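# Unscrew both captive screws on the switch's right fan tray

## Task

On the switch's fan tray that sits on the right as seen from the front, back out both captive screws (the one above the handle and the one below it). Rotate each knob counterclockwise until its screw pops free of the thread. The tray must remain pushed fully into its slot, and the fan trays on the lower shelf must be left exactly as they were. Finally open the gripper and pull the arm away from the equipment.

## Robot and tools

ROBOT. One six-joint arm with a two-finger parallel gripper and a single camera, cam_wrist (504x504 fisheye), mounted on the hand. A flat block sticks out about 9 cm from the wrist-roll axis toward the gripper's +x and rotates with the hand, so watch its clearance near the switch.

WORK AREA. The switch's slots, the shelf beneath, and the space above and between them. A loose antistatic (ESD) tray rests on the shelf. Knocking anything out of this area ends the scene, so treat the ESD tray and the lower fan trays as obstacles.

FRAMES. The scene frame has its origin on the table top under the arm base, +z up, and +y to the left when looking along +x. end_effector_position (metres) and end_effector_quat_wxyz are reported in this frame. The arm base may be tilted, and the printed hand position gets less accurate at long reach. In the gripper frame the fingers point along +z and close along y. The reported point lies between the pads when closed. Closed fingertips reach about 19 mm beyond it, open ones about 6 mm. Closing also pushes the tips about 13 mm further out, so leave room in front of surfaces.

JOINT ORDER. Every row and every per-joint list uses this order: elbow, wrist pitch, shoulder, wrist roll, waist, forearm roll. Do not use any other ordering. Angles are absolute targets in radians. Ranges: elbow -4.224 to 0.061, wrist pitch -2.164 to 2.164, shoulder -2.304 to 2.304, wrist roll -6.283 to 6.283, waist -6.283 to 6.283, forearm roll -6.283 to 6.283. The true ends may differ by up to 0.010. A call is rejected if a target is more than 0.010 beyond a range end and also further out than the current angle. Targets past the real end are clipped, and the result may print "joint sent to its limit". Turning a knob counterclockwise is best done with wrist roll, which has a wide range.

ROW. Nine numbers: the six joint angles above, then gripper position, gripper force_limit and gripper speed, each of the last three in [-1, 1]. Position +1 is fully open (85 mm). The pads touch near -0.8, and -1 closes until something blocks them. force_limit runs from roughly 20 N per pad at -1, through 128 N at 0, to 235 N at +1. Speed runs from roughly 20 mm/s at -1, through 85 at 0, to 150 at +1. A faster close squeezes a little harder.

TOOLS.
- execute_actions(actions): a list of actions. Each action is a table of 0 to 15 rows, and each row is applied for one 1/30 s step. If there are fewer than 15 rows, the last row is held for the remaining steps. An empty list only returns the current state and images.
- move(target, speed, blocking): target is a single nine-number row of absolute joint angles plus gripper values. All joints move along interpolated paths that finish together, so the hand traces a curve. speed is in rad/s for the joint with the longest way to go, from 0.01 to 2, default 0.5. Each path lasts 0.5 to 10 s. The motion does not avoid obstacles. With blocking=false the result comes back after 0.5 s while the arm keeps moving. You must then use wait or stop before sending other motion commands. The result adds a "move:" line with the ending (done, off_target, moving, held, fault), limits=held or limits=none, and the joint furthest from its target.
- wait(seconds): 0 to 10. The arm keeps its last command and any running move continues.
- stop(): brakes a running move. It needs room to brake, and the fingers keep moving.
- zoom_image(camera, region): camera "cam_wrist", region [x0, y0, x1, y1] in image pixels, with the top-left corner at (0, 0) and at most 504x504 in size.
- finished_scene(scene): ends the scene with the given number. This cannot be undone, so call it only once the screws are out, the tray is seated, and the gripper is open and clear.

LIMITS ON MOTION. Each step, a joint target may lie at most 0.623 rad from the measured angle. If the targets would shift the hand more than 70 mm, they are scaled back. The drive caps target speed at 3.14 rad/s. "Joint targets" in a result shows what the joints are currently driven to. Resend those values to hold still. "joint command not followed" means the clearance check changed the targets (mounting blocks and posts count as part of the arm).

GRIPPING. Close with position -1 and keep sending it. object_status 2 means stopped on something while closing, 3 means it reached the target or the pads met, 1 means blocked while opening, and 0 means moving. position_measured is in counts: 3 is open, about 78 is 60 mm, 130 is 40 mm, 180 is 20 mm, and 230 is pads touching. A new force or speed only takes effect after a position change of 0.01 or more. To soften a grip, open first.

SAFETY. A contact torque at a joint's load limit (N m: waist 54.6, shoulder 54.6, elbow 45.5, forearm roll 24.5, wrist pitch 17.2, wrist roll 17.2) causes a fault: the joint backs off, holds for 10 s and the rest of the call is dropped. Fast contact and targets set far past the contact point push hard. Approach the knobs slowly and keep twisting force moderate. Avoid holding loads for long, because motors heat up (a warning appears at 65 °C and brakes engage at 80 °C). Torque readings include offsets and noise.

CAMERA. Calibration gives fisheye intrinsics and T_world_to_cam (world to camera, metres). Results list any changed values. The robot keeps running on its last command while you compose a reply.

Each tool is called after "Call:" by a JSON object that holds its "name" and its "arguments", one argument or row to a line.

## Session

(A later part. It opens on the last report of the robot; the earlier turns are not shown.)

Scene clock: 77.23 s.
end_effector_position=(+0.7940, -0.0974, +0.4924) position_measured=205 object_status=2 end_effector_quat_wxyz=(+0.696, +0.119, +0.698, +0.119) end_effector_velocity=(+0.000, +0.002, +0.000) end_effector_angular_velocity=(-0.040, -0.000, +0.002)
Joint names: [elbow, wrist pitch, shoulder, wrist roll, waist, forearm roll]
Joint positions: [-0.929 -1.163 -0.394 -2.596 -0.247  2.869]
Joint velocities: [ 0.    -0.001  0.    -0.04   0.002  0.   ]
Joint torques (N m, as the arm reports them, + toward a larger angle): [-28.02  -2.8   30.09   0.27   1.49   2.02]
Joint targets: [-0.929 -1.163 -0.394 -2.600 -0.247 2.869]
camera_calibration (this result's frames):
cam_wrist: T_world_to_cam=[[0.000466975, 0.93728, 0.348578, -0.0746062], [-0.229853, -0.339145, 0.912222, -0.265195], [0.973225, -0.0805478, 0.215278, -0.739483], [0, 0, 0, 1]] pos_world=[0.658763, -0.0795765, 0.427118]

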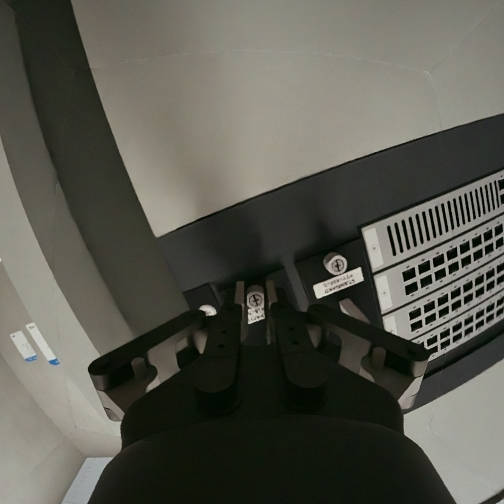

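Call:
{"name": "execute_actions", "arguments": {
  "actions": [
    [[-0.92930, -1.16284, -0.39354, -2.6, -0.24657, 2.86894, -0.4, 0, 1]]
  ]
}}

Call:
{"name": "move", "arguments": {
  "target": [-0.807, -1.207, -0.316, -0.4, -0.269, 2.852, -0.4, 0, 1],
  "speed": 2.0
}}

Call:
{"name": "move", "arguments": {
  "target": [-0.88815, -0.91398, -0.07841, 2.6, -0.30000, 2.75552, -0.3, 0, 1],
  "speed": 2.0
}}

Call:
{"name": "move", "arguments": {
  "target": [-0.98367, -0.89148, -0.15606, 3.47743, -0.27806, 2.77709, -0.3, 0, 1],
  "speed": 1.2
}}

Scene clock: 80.77 s.
end_effector_position=(+0.7941, -0.0974, +0.4928) position_measured=179 object_status=3 end_effector_quat_wxyz=(+0.697, +0.118, +0.698, +0.118) end_effector_velocity=(-0.000, +0.000, -0.001) end_effector_angular_velocity=(+0.000, +0.003, -0.000)
Joint names: [elbow, wrist pitch, shoulder, wrist roll, waist, forearm roll]
Joint positions: [-0.929 -1.163 -0.393 -2.6   -0.247  2.869]
Joint velocities: [ 0.001  0.002 -0.    -0.     0.001  0.   ]
Joint torques (N m, as the arm reports them, + toward a larger angle): [-25.2   -2.32  28.07   0.15   0.14   1.29]
Joint targets: [-0.929 -1.163 -0.394 -2.600 -0.247 2.869]
camera_calibration (this result's frames):
cam_wrist: T_world_to_cam=[[0.000107398, 0.938549, 0.345146, -0.0726362], [-0.230531, -0.335827, 0.913278, -0.265141], [0.973065, -0.0796651, 0.216329, -0.739922], [0, 0, 0, 1]] pos_world=[0.658877, -0.0798145, 0.427283]

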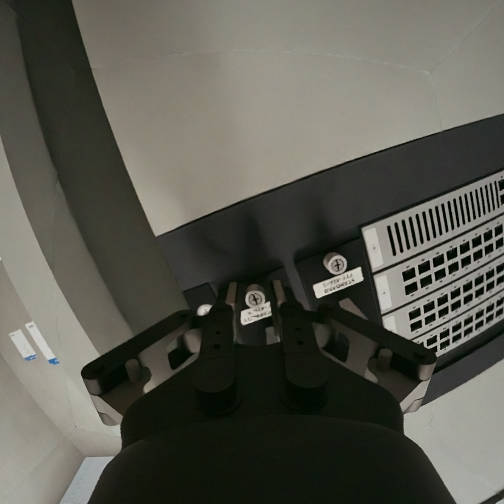

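Scene clock: 82.83 s.
end_effector_position=(+0.7508, -0.0974, +0.4923) position_measured=179 object_status=3 end_effector_quat_wxyz=(+0.211, +0.676, +0.210, +0.674) end_effector_velocity=(-0.000, -0.000, -0.000) end_effector_angular_velocity=(+0.001, +0.001, -0.000)
Joint names: [elbow, wrist pitch, shoulder, wrist roll, waist, forearm roll]
Joint positions: [-0.807 -1.207 -0.316 -0.4   -0.269  2.852]
Joint velocities: [-0.     0.001  0.     0.001 -0.    -0.   ]
Joint torques (N m, as the arm reports them, + toward a larger angle): [-24.93  -2.14  23.92   0.06  -0.49   1.08]
Joint targets: [-0.807 -1.207 -0.316 -0.400 -0.269 2.852]
move: done; limits=none; farthest joint: the waist, 0.000 radians from its target (0.022 radians at the start)
camera_calibration (this result's frames):
cam_wrist: T_world_to_cam=[[-0.0000800602, -0.832773, 0.553615, -0.347428], [-0.234847, -0.538116, -0.809492, 0.556904], [0.972032, -0.13008, -0.195532, -0.499098], [0, 0, 0, 1]] pos_world=[0.615899, -0.0545725, 0.545562]

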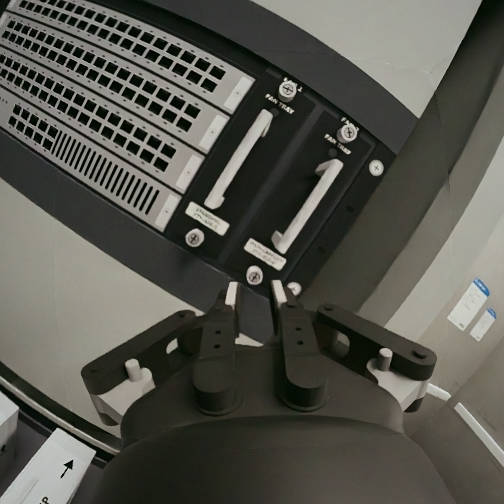

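Scene clock: 85.30 s.
end_effector_position=(+0.7509, -0.0974, +0.6317) position_measured=167 object_status=3 end_effector_quat_wxyz=(+0.638, -0.304, +0.639, -0.303) end_effector_velocity=(-0.000, -0.000, +0.000) end_effector_angular_velocity=(+0.001, -0.000, -0.000)
Joint names: [elbow, wrist pitch, shoulder, wrist roll, waist, forearm roll]
Joint positions: [-0.888 -0.914 -0.078  2.6   -0.3    2.756]
Joint velocities: [-0.     0.     0.     0.002 -0.    -0.   ]
Joint torques (N m, as the arm reports them, + toward a larger angle): [-29.73  -2.01  22.1    0.11  -0.47   1.38]
Joint targets: [-0.888 -0.914 -0.078 2.600 -0.300 2.756]
move: done; limits=none; farthest joint: the waist, 0.000 radians from its target (0.031 radians at the start)
camera_calibration (this result's frames):
cam_wrist: T_world_to_cam=[[-0.0012472, 0.644766, -0.764379, 0.552715], [-0.230616, 0.74359, 0.627607, -0.116321], [0.973044, 0.177061, 0.147766, -0.659651], [0, 0, 0, 1]] pos_world=[0.615733, -0.153078, 0.592961]

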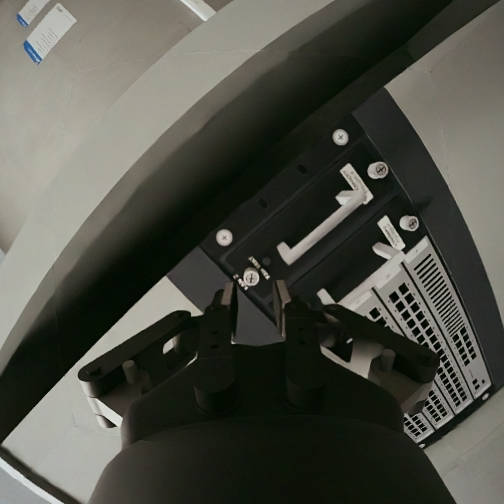

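Scene clock: 86.80 s.
end_effector_position=(+0.7859, -0.0974, +0.6317) position_measured=167 object_status=3 end_effector_quat_wxyz=(+0.707, +0.000, +0.708, +0.000) end_effector_velocity=(+0.000, +0.001, +0.000) end_effector_angular_velocity=(+0.002, -0.000, +0.001)
Joint names: [elbow, wrist pitch, shoulder, wrist roll, waist, forearm roll]
Joint positions: [-0.984 -0.891 -0.156  3.477 -0.278  2.777]
Joint velocities: [-0.    -0.    -0.     0.003  0.001 -0.   ]
Joint torques (N m, as the arm reports them, + toward a larger angle): [-30.05  -2.15  24.02   0.25   0.84   1.83]
Joint targets: [-0.984 -0.891 -0.156 3.477 -0.278 2.777]
move: done; limits=none; farthest joint: the waist, 0.000 radians from its target (0.022 radians at the start)
camera_calibration (this result's frames):
cam_wrist: T_world_to_cam=[[-0.000137816, 0.999839, 0.0179157, 0.0923179], [-0.230119, -0.0174666, 0.973006, -0.400959], [0.973163, -0.00398865, 0.230084, -0.763428], [0, 0, 0, 1]] pos_world=[0.650684, -0.102352, 0.564134]

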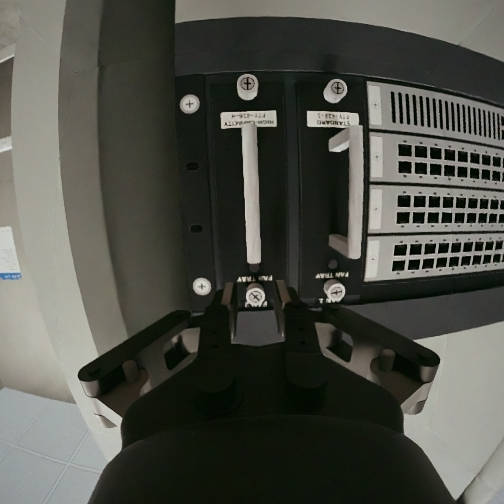

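Call:
{"name": "zoom_image", "arguments": {
  "camera": "cam_wrist",
  "region": [195, 240, 315, 340]
}}

Call:
{"name": "zoom_image", "arguments": {
  "camera": "cam_wrist",
  "region": [210, 50, 370, 140]
}}

Region (195, 240, 315, 340) of cam_wrist's 504x504 image, scaled by 4.200, with more detail than that image has.

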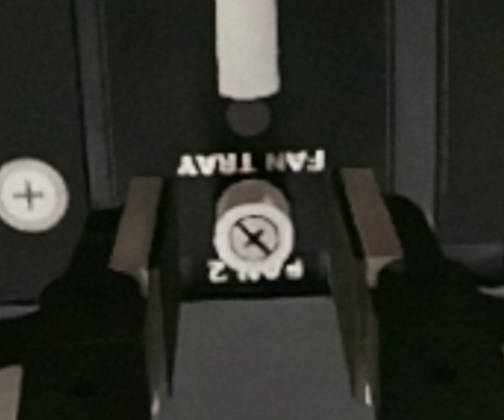

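Region (210, 50, 370, 140) of cam_wrist's 504x504 image, scaled by 3.150, with more detail than that image has; it fills the top 284 rows of this view, and the rest is white.

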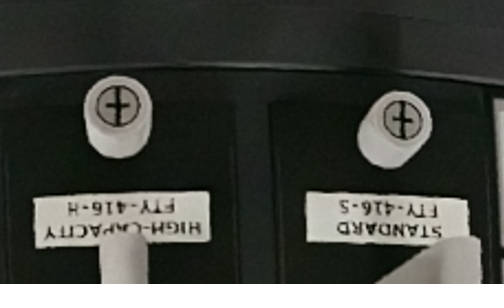

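Call:
{"name": "move", "arguments": {
  "target": [-1.00304, -0.88095, -0.16517, 5.048, -0.27418, 2.7794, -0.3, 0, 1],
  "speed": 2.0
}}

Call:
{"name": "zoom_image", "arguments": {
  "camera": "cam_wrist",
  "region": [195, 240, 315, 340]
}}

Scene clock: 89.90 s.
end_effector_position=(+0.7919, -0.0970, +0.6347) position_measured=167 object_status=3 end_effector_quat_wxyz=(+0.500, +0.500, +0.500, +0.500) end_effector_velocity=(+0.000, -0.000, +0.000) end_effector_angular_velocity=(+0.002, -0.000, -0.000)
Joint names: [elbow, wrist pitch, shoulder, wrist roll, waist, forearm roll]
Joint positions: [-1.003 -0.881 -0.165  5.048 -0.274  2.779]
Joint velocities: [-0.    -0.    -0.     0.002 -0.     0.   ]
Joint torques (N m, as the arm reports them, + toward a larger angle): [-30.49  -2.22  22.41   0.15   0.59   0.76]
Joint targets: [-1.003 -0.881 -0.165 5.048 -0.274 2.779]
move: done; limits=none; farthest joint: the waist, 0.000 radians from its target (0.004 radians at the start)
camera_calibration (this result's frames):
cam_wrist: T_world_to_cam=[[0.00113772, -0.0167863, 0.999858, -0.631039], [-0.23172, -0.97265, -0.0160658, 0.133904], [0.972782, -0.231669, -0.00499632, -0.642541], [0, 0, 0, 1]] pos_world=[0.656798, -0.0292081, 0.629891]

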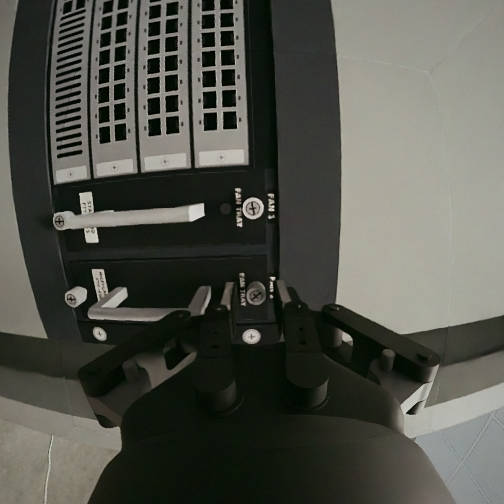

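Region (195, 240, 315, 340) of cam_wrist's 504x504 image, scaled by 4.200, with more detail than that image has.

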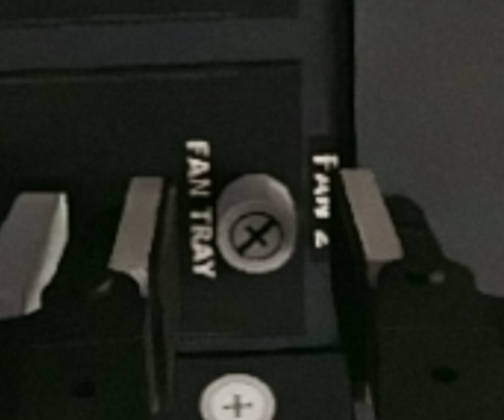

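Call:
{"name": "move", "arguments": {
  "target": [-1.01969, -0.87538, -0.17688, 6.27, -0.27074, 2.78233, -0.3, 0, 1],
  "speed": 2.0
}}

Call:
{"name": "execute_actions", "arguments": {
  "actions": [
    [[-1.01969, -0.87538, -0.17688, 6.27, -0.27074, 2.78233, -1, 0, 0]],
    [[-1.01917, -0.87550, -0.17646, -6.27, -0.27086, 2.78221, -1, 0, 0]],
    [[-1.01865, -0.87562, -0.17604, -6.27, -0.27098, 2.78209, -1, 0, 0]],
    [[-1.01813, -0.87574, -0.17562, -6.27, -0.27110, 2.78197, -1, 0, 0]]
  ]
}}

Scene clock: 92.07 s.
end_effector_position=(+0.7977, -0.0968, +0.6354) position_measured=167 object_status=3 end_effector_quat_wxyz=(+0.123, +0.697, +0.122, +0.696) end_effector_velocity=(-0.000, -0.001, +0.000) end_effector_angular_velocity=(+0.001, -0.001, -0.001)
Joint names: [elbow, wrist pitch, shoulder, wrist roll, waist, forearm roll]
Joint positions: [-1.02  -0.875 -0.177  6.27  -0.271  2.782]
Joint velocities: [-0.    -0.001  0.     0.001 -0.001  0.   ]
Joint torques (N m, as the arm reports them, + toward a larger angle): [-30.32  -2.2   23.53   0.2    0.82   1.95]
Joint targets: [-1.020 -0.875 -0.177 6.270 -0.271 2.782]
move: done; limits=none; farthest joint: the waist, 0.000 radians from its target (0.003 radians at the start)
camera_calibration (this result's frames):
cam_wrist: T_world_to_cam=[[0.0000416598, -0.945687, 0.325079, -0.291987], [-0.232701, -0.316164, -0.919723, 0.773895], [0.972548, -0.0756079, -0.220075, -0.496105], [0, 0, 0, 1]] pos_world=[0.662585, -0.0689595, 0.697508]

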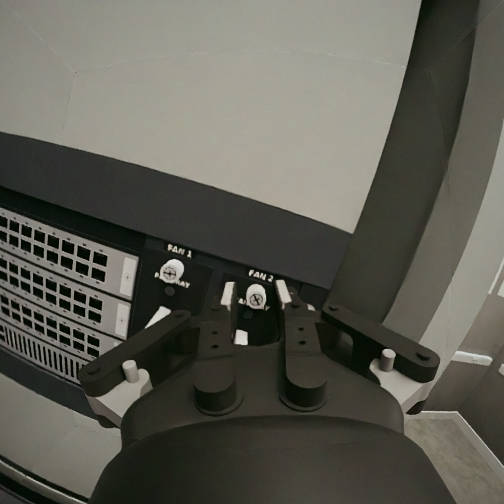

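Scene clock: 94.07 s.
end_effector_position=(+0.7971, -0.0971, +0.6353) position_measured=206 object_status=2 end_effector_quat_wxyz=(+0.618, -0.342, +0.620, -0.342) end_effector_velocity=(-0.000, -0.000, +0.001) end_effector_angular_velocity=(-2.770, +0.001, +0.004)
Joint names: [elbow, wrist pitch, shoulder, wrist roll, waist, forearm roll]
Joint positions: [-1.018 -0.875 -0.176  2.467 -0.271  2.782]
Joint velocities: [ 0.    -0.     0.001 -2.77  -0.     0.   ]
Joint torques (N m, as the arm reports them, + toward a larger angle): [-32.18  -3.31  25.07  -0.03   8.75  -2.17]
Joint targets: [-1.018 -0.876 -0.176 1.938 -0.271 2.782]
camera_calibration (this result's frames):
cam_wrist: T_world_to_cam=[[-0.000925115, 0.547086, -0.837076, 0.591796], [-0.229946, 0.814529, 0.532604, -0.0414764], [0.973203, 0.192975, 0.125047, -0.689306], [0, 0, 0, 1]] pos_world=[0.661845, -0.156961, 0.603664]

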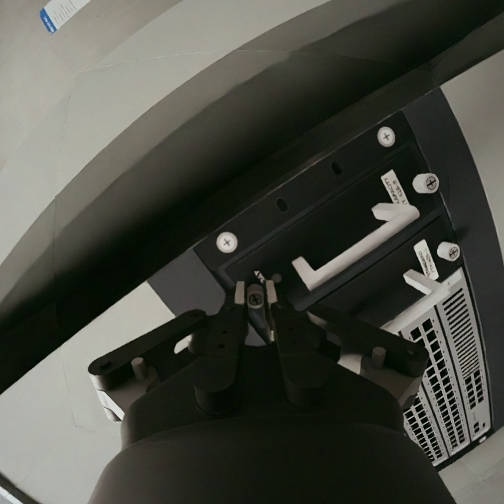

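Call:
{"name": "execute_actions", "arguments": {
  "actions": [
    [[-1.01761, -0.87586, -0.17520, -6.27, -0.27192, 2.78095, -1, 0, 0]],
    [[-1.01709, -0.87598, -0.17478, -6.27, -0.27204, 2.78083, -1, 0, 0]],
    [[-1.01657, -0.87610, -0.17436, -6.27, -0.27216, 2.78071, -1, 0, 0]],
    [[-1.01605, -0.87622, -0.17394, -6.27, -0.27228, 2.78059, -1, 0, 0]],
    [[-1.01553, -0.87634, -0.17352, -6.27, -0.27240, 2.78047, -1, 0, 0]],
    [[-1.01501, -0.87646, -0.17310, -6.27, -0.27252, 2.78035, -1, 0, 0]],
    [[-1.01501, -0.87646, -0.17310, -6.27, -0.27252, 2.78035, -1, 0, 0]]
  ]
}}

Scene clock: 98.27 s.
end_effector_position=(+0.7959, -0.0971, +0.6356) position_measured=206 object_status=2 end_effector_quat_wxyz=(+0.113, +0.698, +0.113, +0.698) end_effector_velocity=(-0.000, -0.000, -0.000) end_effector_angular_velocity=(-0.006, +0.001, -0.001)
Joint names: [elbow, wrist pitch, shoulder, wrist roll, waist, forearm roll]
Joint positions: [-1.015 -0.877 -0.173 -6.269 -0.272  2.78 ]
Joint velocities: [ 0.     0.    -0.    -0.006 -0.     0.001]
Joint torques (N m, as the arm reports them, + toward a larger angle): [-25.85  -2.72  27.53   0.15   1.09   0.88]
Joint targets: [-1.015 -0.876 -0.173 -6.270 -0.273 2.780]
camera_calibration (this result's frames):
cam_wrist: T_world_to_cam=[[0.000135715, -0.953855, 0.300268, -0.277429], [-0.23254, -0.292067, -0.927697, 0.780842], [0.972587, -0.0696983, -0.221849, -0.492695], [0, 0, 0, 1]] pos_world=[0.660803, -0.0709086, 0.698384]

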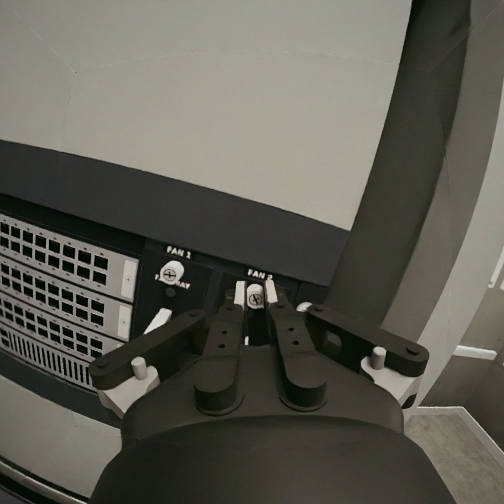

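Call:
{"name": "execute_actions", "arguments": {
  "actions": [
    [[-1.01501, -0.87646, -0.17310, -6.27, -0.27252, 2.78035, -0.4, 0, 1], [-1.01501, -0.87646, -0.17310, -6.27, -0.27252, 2.78035, -0.4, 0, 1], [-1.01501, -0.87646, -0.17310, -6.27, -0.27252, 2.78035, -0.4, 0, 1], [-1.01501, -0.87646, -0.17310, -6.27, -0.27252, 2.78035, -0.4, 0, 1], [-1.01501, -0.87646, -0.17310, -6.27, -0.27252, 2.78035, -0.4, 0, 1], [-1.01501, -0.87646, -0.17310, 6.27, -0.27252, 2.78035, -0.4, 0, 1]],
    [[-1.01501, -0.87646, -0.17310, 6.27, -0.27252, 2.78035, -0.4, 0, 1]],
    [[-1.01501, -0.87646, -0.17310, 6.27, -0.27252, 2.78035, -0.4, 0, 1]],
    [[-1.01501, -0.87646, -0.17310, 6.27, -0.27252, 2.78035, -0.4, 0, 1]],
    [[-1.01501, -0.87646, -0.17310, 6.27, -0.27252, 2.78035, -0.4, 0, 1]],
    [[-1.01501, -0.87646, -0.17310, 6.27, -0.27252, 2.78035, -0.4, 0, 1]],
    [[-1.01501, -0.87646, -0.17310, 6.27, -0.27252, 2.78035, -0.4, 0, 1]],
    [[-1.01501, -0.87646, -0.17310, 6.27, -0.27252, 2.78035, -0.4, 0, 1]],
    [[-1.01501, -0.87646, -0.17310, 6.27, -0.27252, 2.78035, -0.4, 0, 1]],
    [[-1.01501, -0.87646, -0.17310, 6.27, -0.27252, 2.78035, -0.4, 0, 1]],
    [[-1.01501, -0.87646, -0.17310, 6.27, -0.27252, 2.78035, -1, 0, 0]]
  ]
}}

Scene clock: 104.33 s.
end_effector_position=(+0.7958, -0.0972, +0.6355) position_measured=206 object_status=2 end_effector_quat_wxyz=(+0.123, +0.697, +0.123, +0.696) end_effector_velocity=(+0.000, -0.000, +0.000) end_effector_angular_velocity=(+0.001, -0.000, -0.001)
Joint names: [elbow, wrist pitch, shoulder, wrist roll, waist, forearm roll]
Joint positions: [-1.015 -0.877 -0.173  6.27  -0.273  2.78 ]
Joint velocities: [-0.001  0.    -0.     0.001 -0.     0.   ]
Joint torques (N m, as the arm reports them, + toward a larger angle): [-32.36  -1.89  24.01   0.03   1.18   1.47]
Joint targets: [-1.015 -0.876 -0.173 6.270 -0.273 2.780]
camera_calibration (this result's frames):
cam_wrist: T_world_to_cam=[[-0.0000007445, -0.945338, 0.326091, -0.292989], [-0.232826, -0.317129, -0.919359, 0.773162], [0.972518, -0.0759232, -0.220099, -0.494301], [0, 0, 0, 1]] pos_world=[0.660729, -0.0693104, 0.697559]

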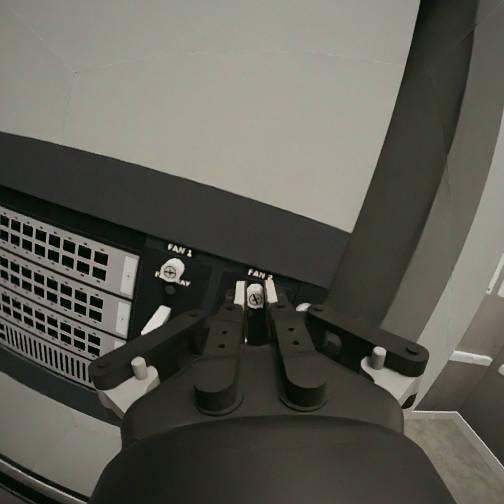

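Call:
{"name": "execute_actions", "arguments": {
  "actions": [
    [[-1.01441, -0.87660, -0.17261, -6.27, -0.27266, 2.78021, -1, 0, 0]],
    [[-1.01381, -0.87674, -0.17212, -6.27, -0.27280, 2.78007, -1, 0, 0]],
    [[-1.01321, -0.87688, -0.17163, -6.27, -0.27294, 2.77993, -1, 0, 0]],
    [[-1.01261, -0.87702, -0.17114, -6.27, -0.27308, 2.77979, -1, 0, 0]]
  ]
}}

Call:
{"name": "execute_actions", "arguments": {
  "actions": [
    [[-1.01201, -0.87716, -0.17065, -6.27, -0.27322, 2.77965, -1, 0, 0]],
    [[-1.01141, -0.87730, -0.17016, -6.27, -0.27336, 2.77951, -1, 0, 0]]
  ]
}}

Call:
{"name": "execute_actions", "arguments": {
  "actions": [
    [[-1.01081, -0.87744, -0.16967, -6.27, -0.27350, 2.77937, -1, 0, 0]],
    [[-1.01021, -0.87758, -0.16918, -6.27, -0.27364, 2.77923, -1, 0, 0]]
  ]
}}

Scene clock: 107.00 s.
end_effector_position=(+0.7950, -0.0973, +0.6356) position_measured=206 object_status=2 end_effector_quat_wxyz=(-0.255, +0.660, -0.256, +0.659) end_effector_velocity=(-0.000, +0.001, +0.000) end_effector_angular_velocity=(-2.770, -0.001, +0.005)
Joint names: [elbow, wrist pitch, shoulder, wrist roll, waist, forearm roll]
Joint positions: [-1.013 -0.877 -0.171  1.075 -0.273  2.78 ]
Joint velocities: [ 0.001 -0.002  0.001 -2.771  0.     0.   ]
Joint torques (N m, as the arm reports them, + toward a larger angle): [-29.76  -3.11  27.67   0.34   1.36   0.4 ]
Joint targets: [-1.013 -0.877 -0.171 0.545 -0.273 2.780]
camera_calibration (this result's frames):
cam_wrist: T_world_to_cam=[[-0.00129768, -0.727685, -0.68591, 0.372324], [-0.232135, 0.667393, -0.707602, 0.73371], [0.972683, 0.158306, -0.169788, -0.502881], [0, 0, 0, 1]] pos_world=[0.659947, -0.139129, 0.689172]

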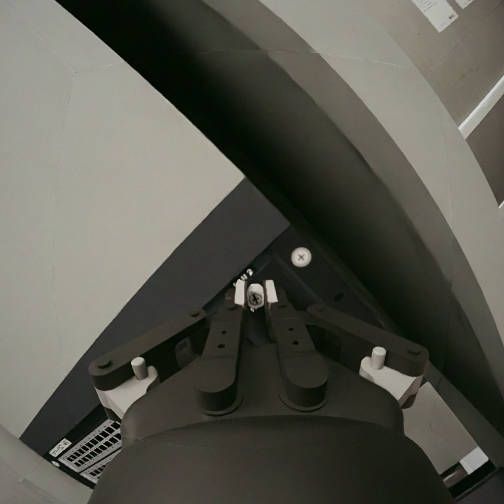

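Scene clock: 108.00 s.
end_effector_position=(+0.7946, -0.0972, +0.6354) position_measured=206 object_status=2 end_effector_quat_wxyz=(+0.603, +0.369, +0.604, +0.368) end_effector_velocity=(-0.000, -0.001, +0.000) end_effector_angular_velocity=(-2.769, +0.000, +0.003)
Joint names: [elbow, wrist pitch, shoulder, wrist roll, waist, forearm roll]
Joint positions: [-1.012 -0.877 -0.17  -1.71  -0.273  2.779]
Joint velocities: [ 0.    -0.     0.    -2.769 -0.002  0.   ]
Joint torques (N m, as the arm reports them, + toward a larger angle): [-28.02  -2.91  27.43   0.26  -2.68   0.76]
Joint targets: [-1.011 -0.877 -0.170 -2.239 -0.273 2.780]
camera_calibration (this result's frames):
cam_wrist: T_world_to_cam=[[0.00162797, 0.44227, 0.896881, -0.522014], [-0.230985, -0.872461, 0.430647, -0.140362], [0.972956, -0.207867, 0.100737, -0.710207], [0, 0, 0, 1]] pos_world=[0.659428, -0.0392181, 0.600175]

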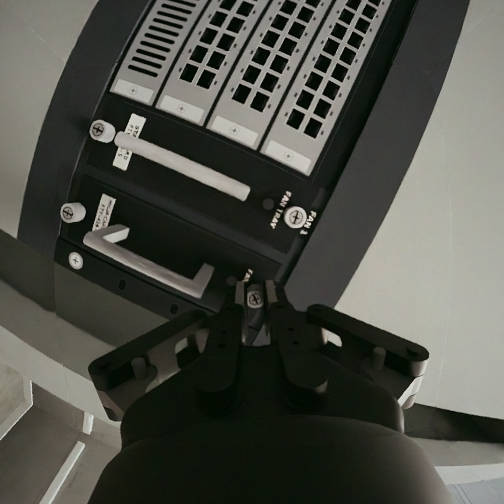

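Scene clock: 109.00 s.
end_effector_position=(+0.7942, -0.0973, +0.6355) position_measured=206 object_status=2 end_effector_quat_wxyz=(-0.469, +0.529, -0.470, +0.528) end_effector_velocity=(-0.001, -0.000, -0.001) end_effector_angular_velocity=(-2.772, +0.003, +0.004)
Joint names: [elbow, wrist pitch, shoulder, wrist roll, waist, forearm roll]
Joint positions: [-1.01  -0.877 -0.169 -4.494 -0.274  2.779]
Joint velocities: [ 0.002  0.     0.001 -2.771 -0.    -0.001]
Joint torques (N m, as the arm reports them, + toward a larger angle): [-26.36  -3.68  30.68  -0.03  -2.01   0.61]
Joint targets: [-1.010 -0.878 -0.169 -5.024 -0.274 2.779]
camera_calibration (this result's frames):
cam_wrist: T_world_to_cam=[[-0.00160204, -0.101115, -0.994873, 0.629835], [-0.231225, 0.967951, -0.0980067, 0.37459], [0.972899, 0.229883, -0.0249311, -0.587281], [0, 0, 0, 1]] pos_world=[0.658989, -0.163893, 0.648677]

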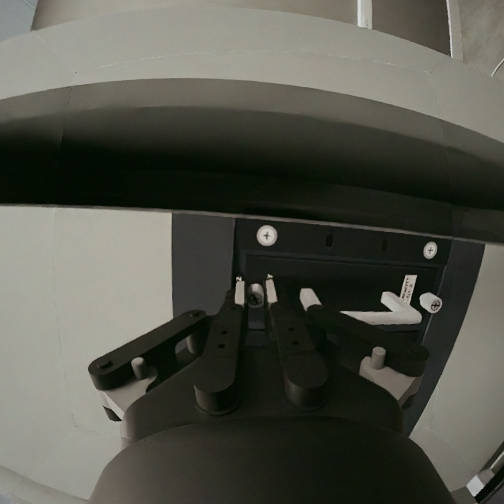

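Call:
{"name": "execute_actions", "arguments": {
  "actions": [
    [[-1.01021, -0.87758, -0.16918, -6.27, -0.27364, 2.77923, -1, 0, 0]],
    [[-1.01021, -0.87758, -0.16918, -6.27, -0.27364, 2.77923, -1, 0, 0]]
  ]
}}

Scene clock: 110.17 s.
end_effector_position=(+0.7941, -0.0973, +0.6356) position_measured=206 object_status=2 end_effector_quat_wxyz=(+0.114, +0.698, +0.114, +0.697) end_effector_velocity=(+0.000, -0.000, +0.000) end_effector_angular_velocity=(-0.008, +0.000, -0.001)
Joint names: [elbow, wrist pitch, shoulder, wrist roll, waist, forearm roll]
Joint positions: [-1.01  -0.878 -0.169 -6.269 -0.274  2.779]
Joint velocities: [-0.     0.001  0.    -0.007 -0.     0.   ]
Joint torques (N m, as the arm reports them, + toward a larger angle): [-29.6   -2.27  22.89   0.2    0.91   1.78]
Joint targets: [-1.010 -0.878 -0.169 -6.270 -0.274 2.779]
camera_calibration (this result's frames):
cam_wrist: T_world_to_cam=[[0.0000083651, -0.953667, 0.300863, -0.277835], [-0.232849, -0.292595, -0.927453, 0.780415], [0.972513, -0.0700477, -0.222062, -0.490846], [0, 0, 0, 1]] pos_world=[0.659074, -0.0709997, 0.69839]

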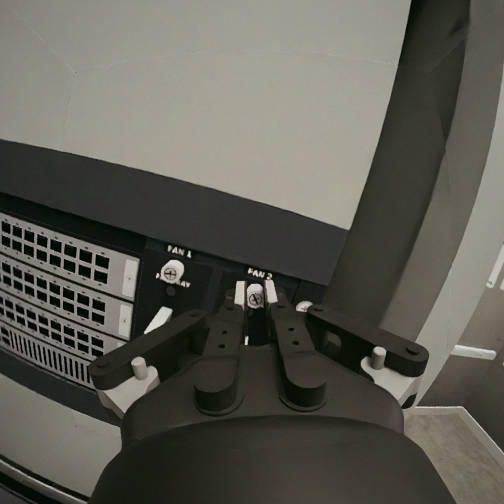

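Call:
{"name": "zoom_image", "arguments": {
  "camera": "cam_wrist",
  "region": [195, 240, 315, 340]
}}

Call:
{"name": "execute_actions", "arguments": {
  "actions": [
    [[-1.01021, -0.87758, -0.16918, -6.27, -0.27364, 2.77923, -0.4, 0, 1]]
  ]
}}

Call:
{"name": "zoom_image", "arguments": {
  "camera": "cam_wrist",
  "region": [195, 240, 315, 340]
}}

Region (195, 240, 315, 340) of cam_wrist's 504x504 image, scaled by 4.200, with more detail than that image has.

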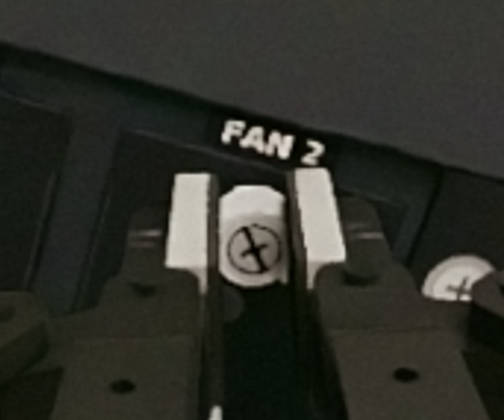

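Scene clock: 110.97 s.
end_effector_position=(+0.7941, -0.0973, +0.6355) position_measured=179 object_status=3 end_effector_quat_wxyz=(+0.114, +0.698, +0.114, +0.697) end_effector_velocity=(+0.000, +0.001, +0.000) end_effector_angular_velocity=(-0.000, -0.000, +0.001)
Joint names: [elbow, wrist pitch, shoulder, wrist roll, waist, forearm roll]
Joint positions: [-1.01  -0.878 -0.169 -6.27  -0.274  2.779]
Joint velocities: [-0.    -0.     0.    -0.001  0.001  0.   ]
Joint torques (N m, as the arm reports them, + toward a larger angle): [-30.4   -2.15  25.86   0.14   1.38   1.24]
Joint targets: [-1.010 -0.878 -0.169 -6.270 -0.274 2.779]
camera_calibration (this result's frames):
cam_wrist: T_world_to_cam=[[0.0000088265, -0.953444, 0.301571, -0.278264], [-0.232885, -0.293281, -0.927228, 0.78022], [0.972504, -0.0702231, -0.222045, -0.490873], [0, 0, 0, 1]] pos_world=[0.65908, -0.0709559, 0.698362]

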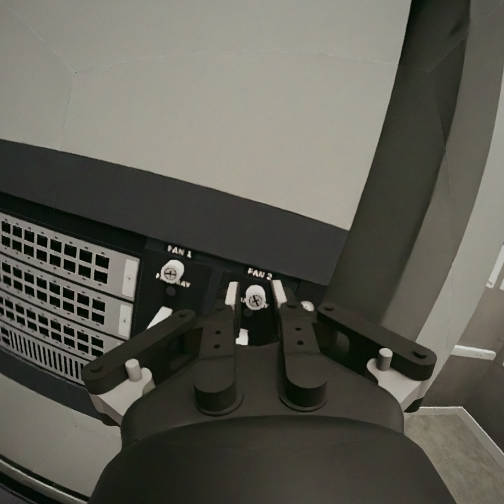

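Region (195, 240, 315, 340) of cam_wrist's 504x504 image, scaled by 4.200, with more detail than that image has.

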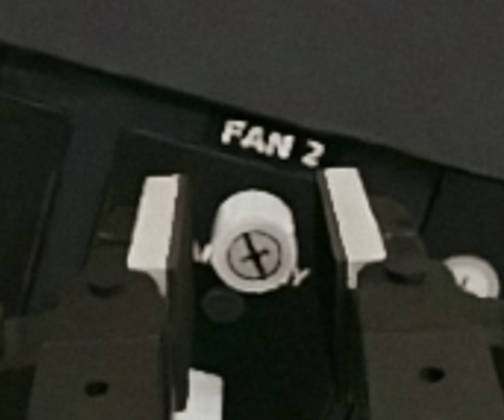

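Call:
{"name": "move", "arguments": {
  "target": [-0.752, -0.946, 0.033, -6.27, -0.331, 2.724, 0.2, 0, 1],
  "speed": 0.6
}}

Scene clock: 112.33 s.
end_effector_position=(+0.7006, -0.0944, +0.6280) position_measured=104 object_status=3 end_effector_quat_wxyz=(+0.121, +0.697, +0.123, +0.696) end_effector_velocity=(-0.001, +0.000, -0.000) end_effector_angular_velocity=(-0.002, +0.000, +0.001)
Joint names: [elbow, wrist pitch, shoulder, wrist roll, waist, forearm roll]
Joint positions: [-0.752 -0.946  0.033 -6.27  -0.331  2.724]
Joint velocities: [ 0.003 -0.     0.002 -0.001 -0.    -0.001]
Joint torques (N m, as the arm reports them, + toward a larger angle): [-29.24  -1.99  17.48   0.21   1.61   1.73]
Joint targets: [-0.752 -0.946 0.033 -6.270 -0.331 2.724]
move: done; limits=none; farthest joint: the waist, 0.000 radians from its target (0.057 radians at the start)
camera_calibration (this result's frames):
cam_wrist: T_world_to_cam=[[0.00199395, -0.94617, 0.323663, -0.28783], [-0.232186, -0.315256, -0.920165, 0.745303], [0.972669, -0.0733153, -0.220316, -0.402864], [0, 0, 0, 1]] pos_world=[0.565476, -0.0669112, 0.690204]

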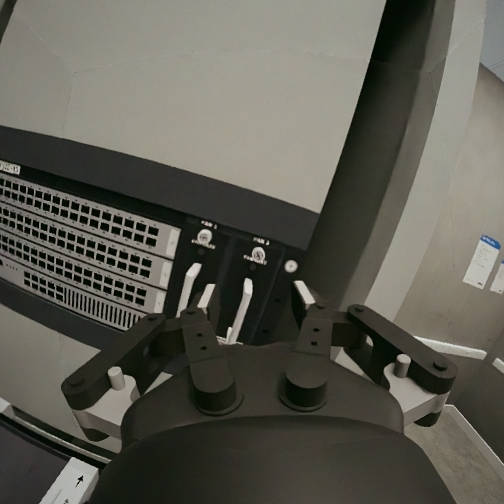

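Both knobs on the right tray have popped out and the gripper is clear, so I'm ending scene 1.

Call:
{"name": "finished_scene", "arguments": {
  "scene": 1
}}

The scene is finished: the task was done.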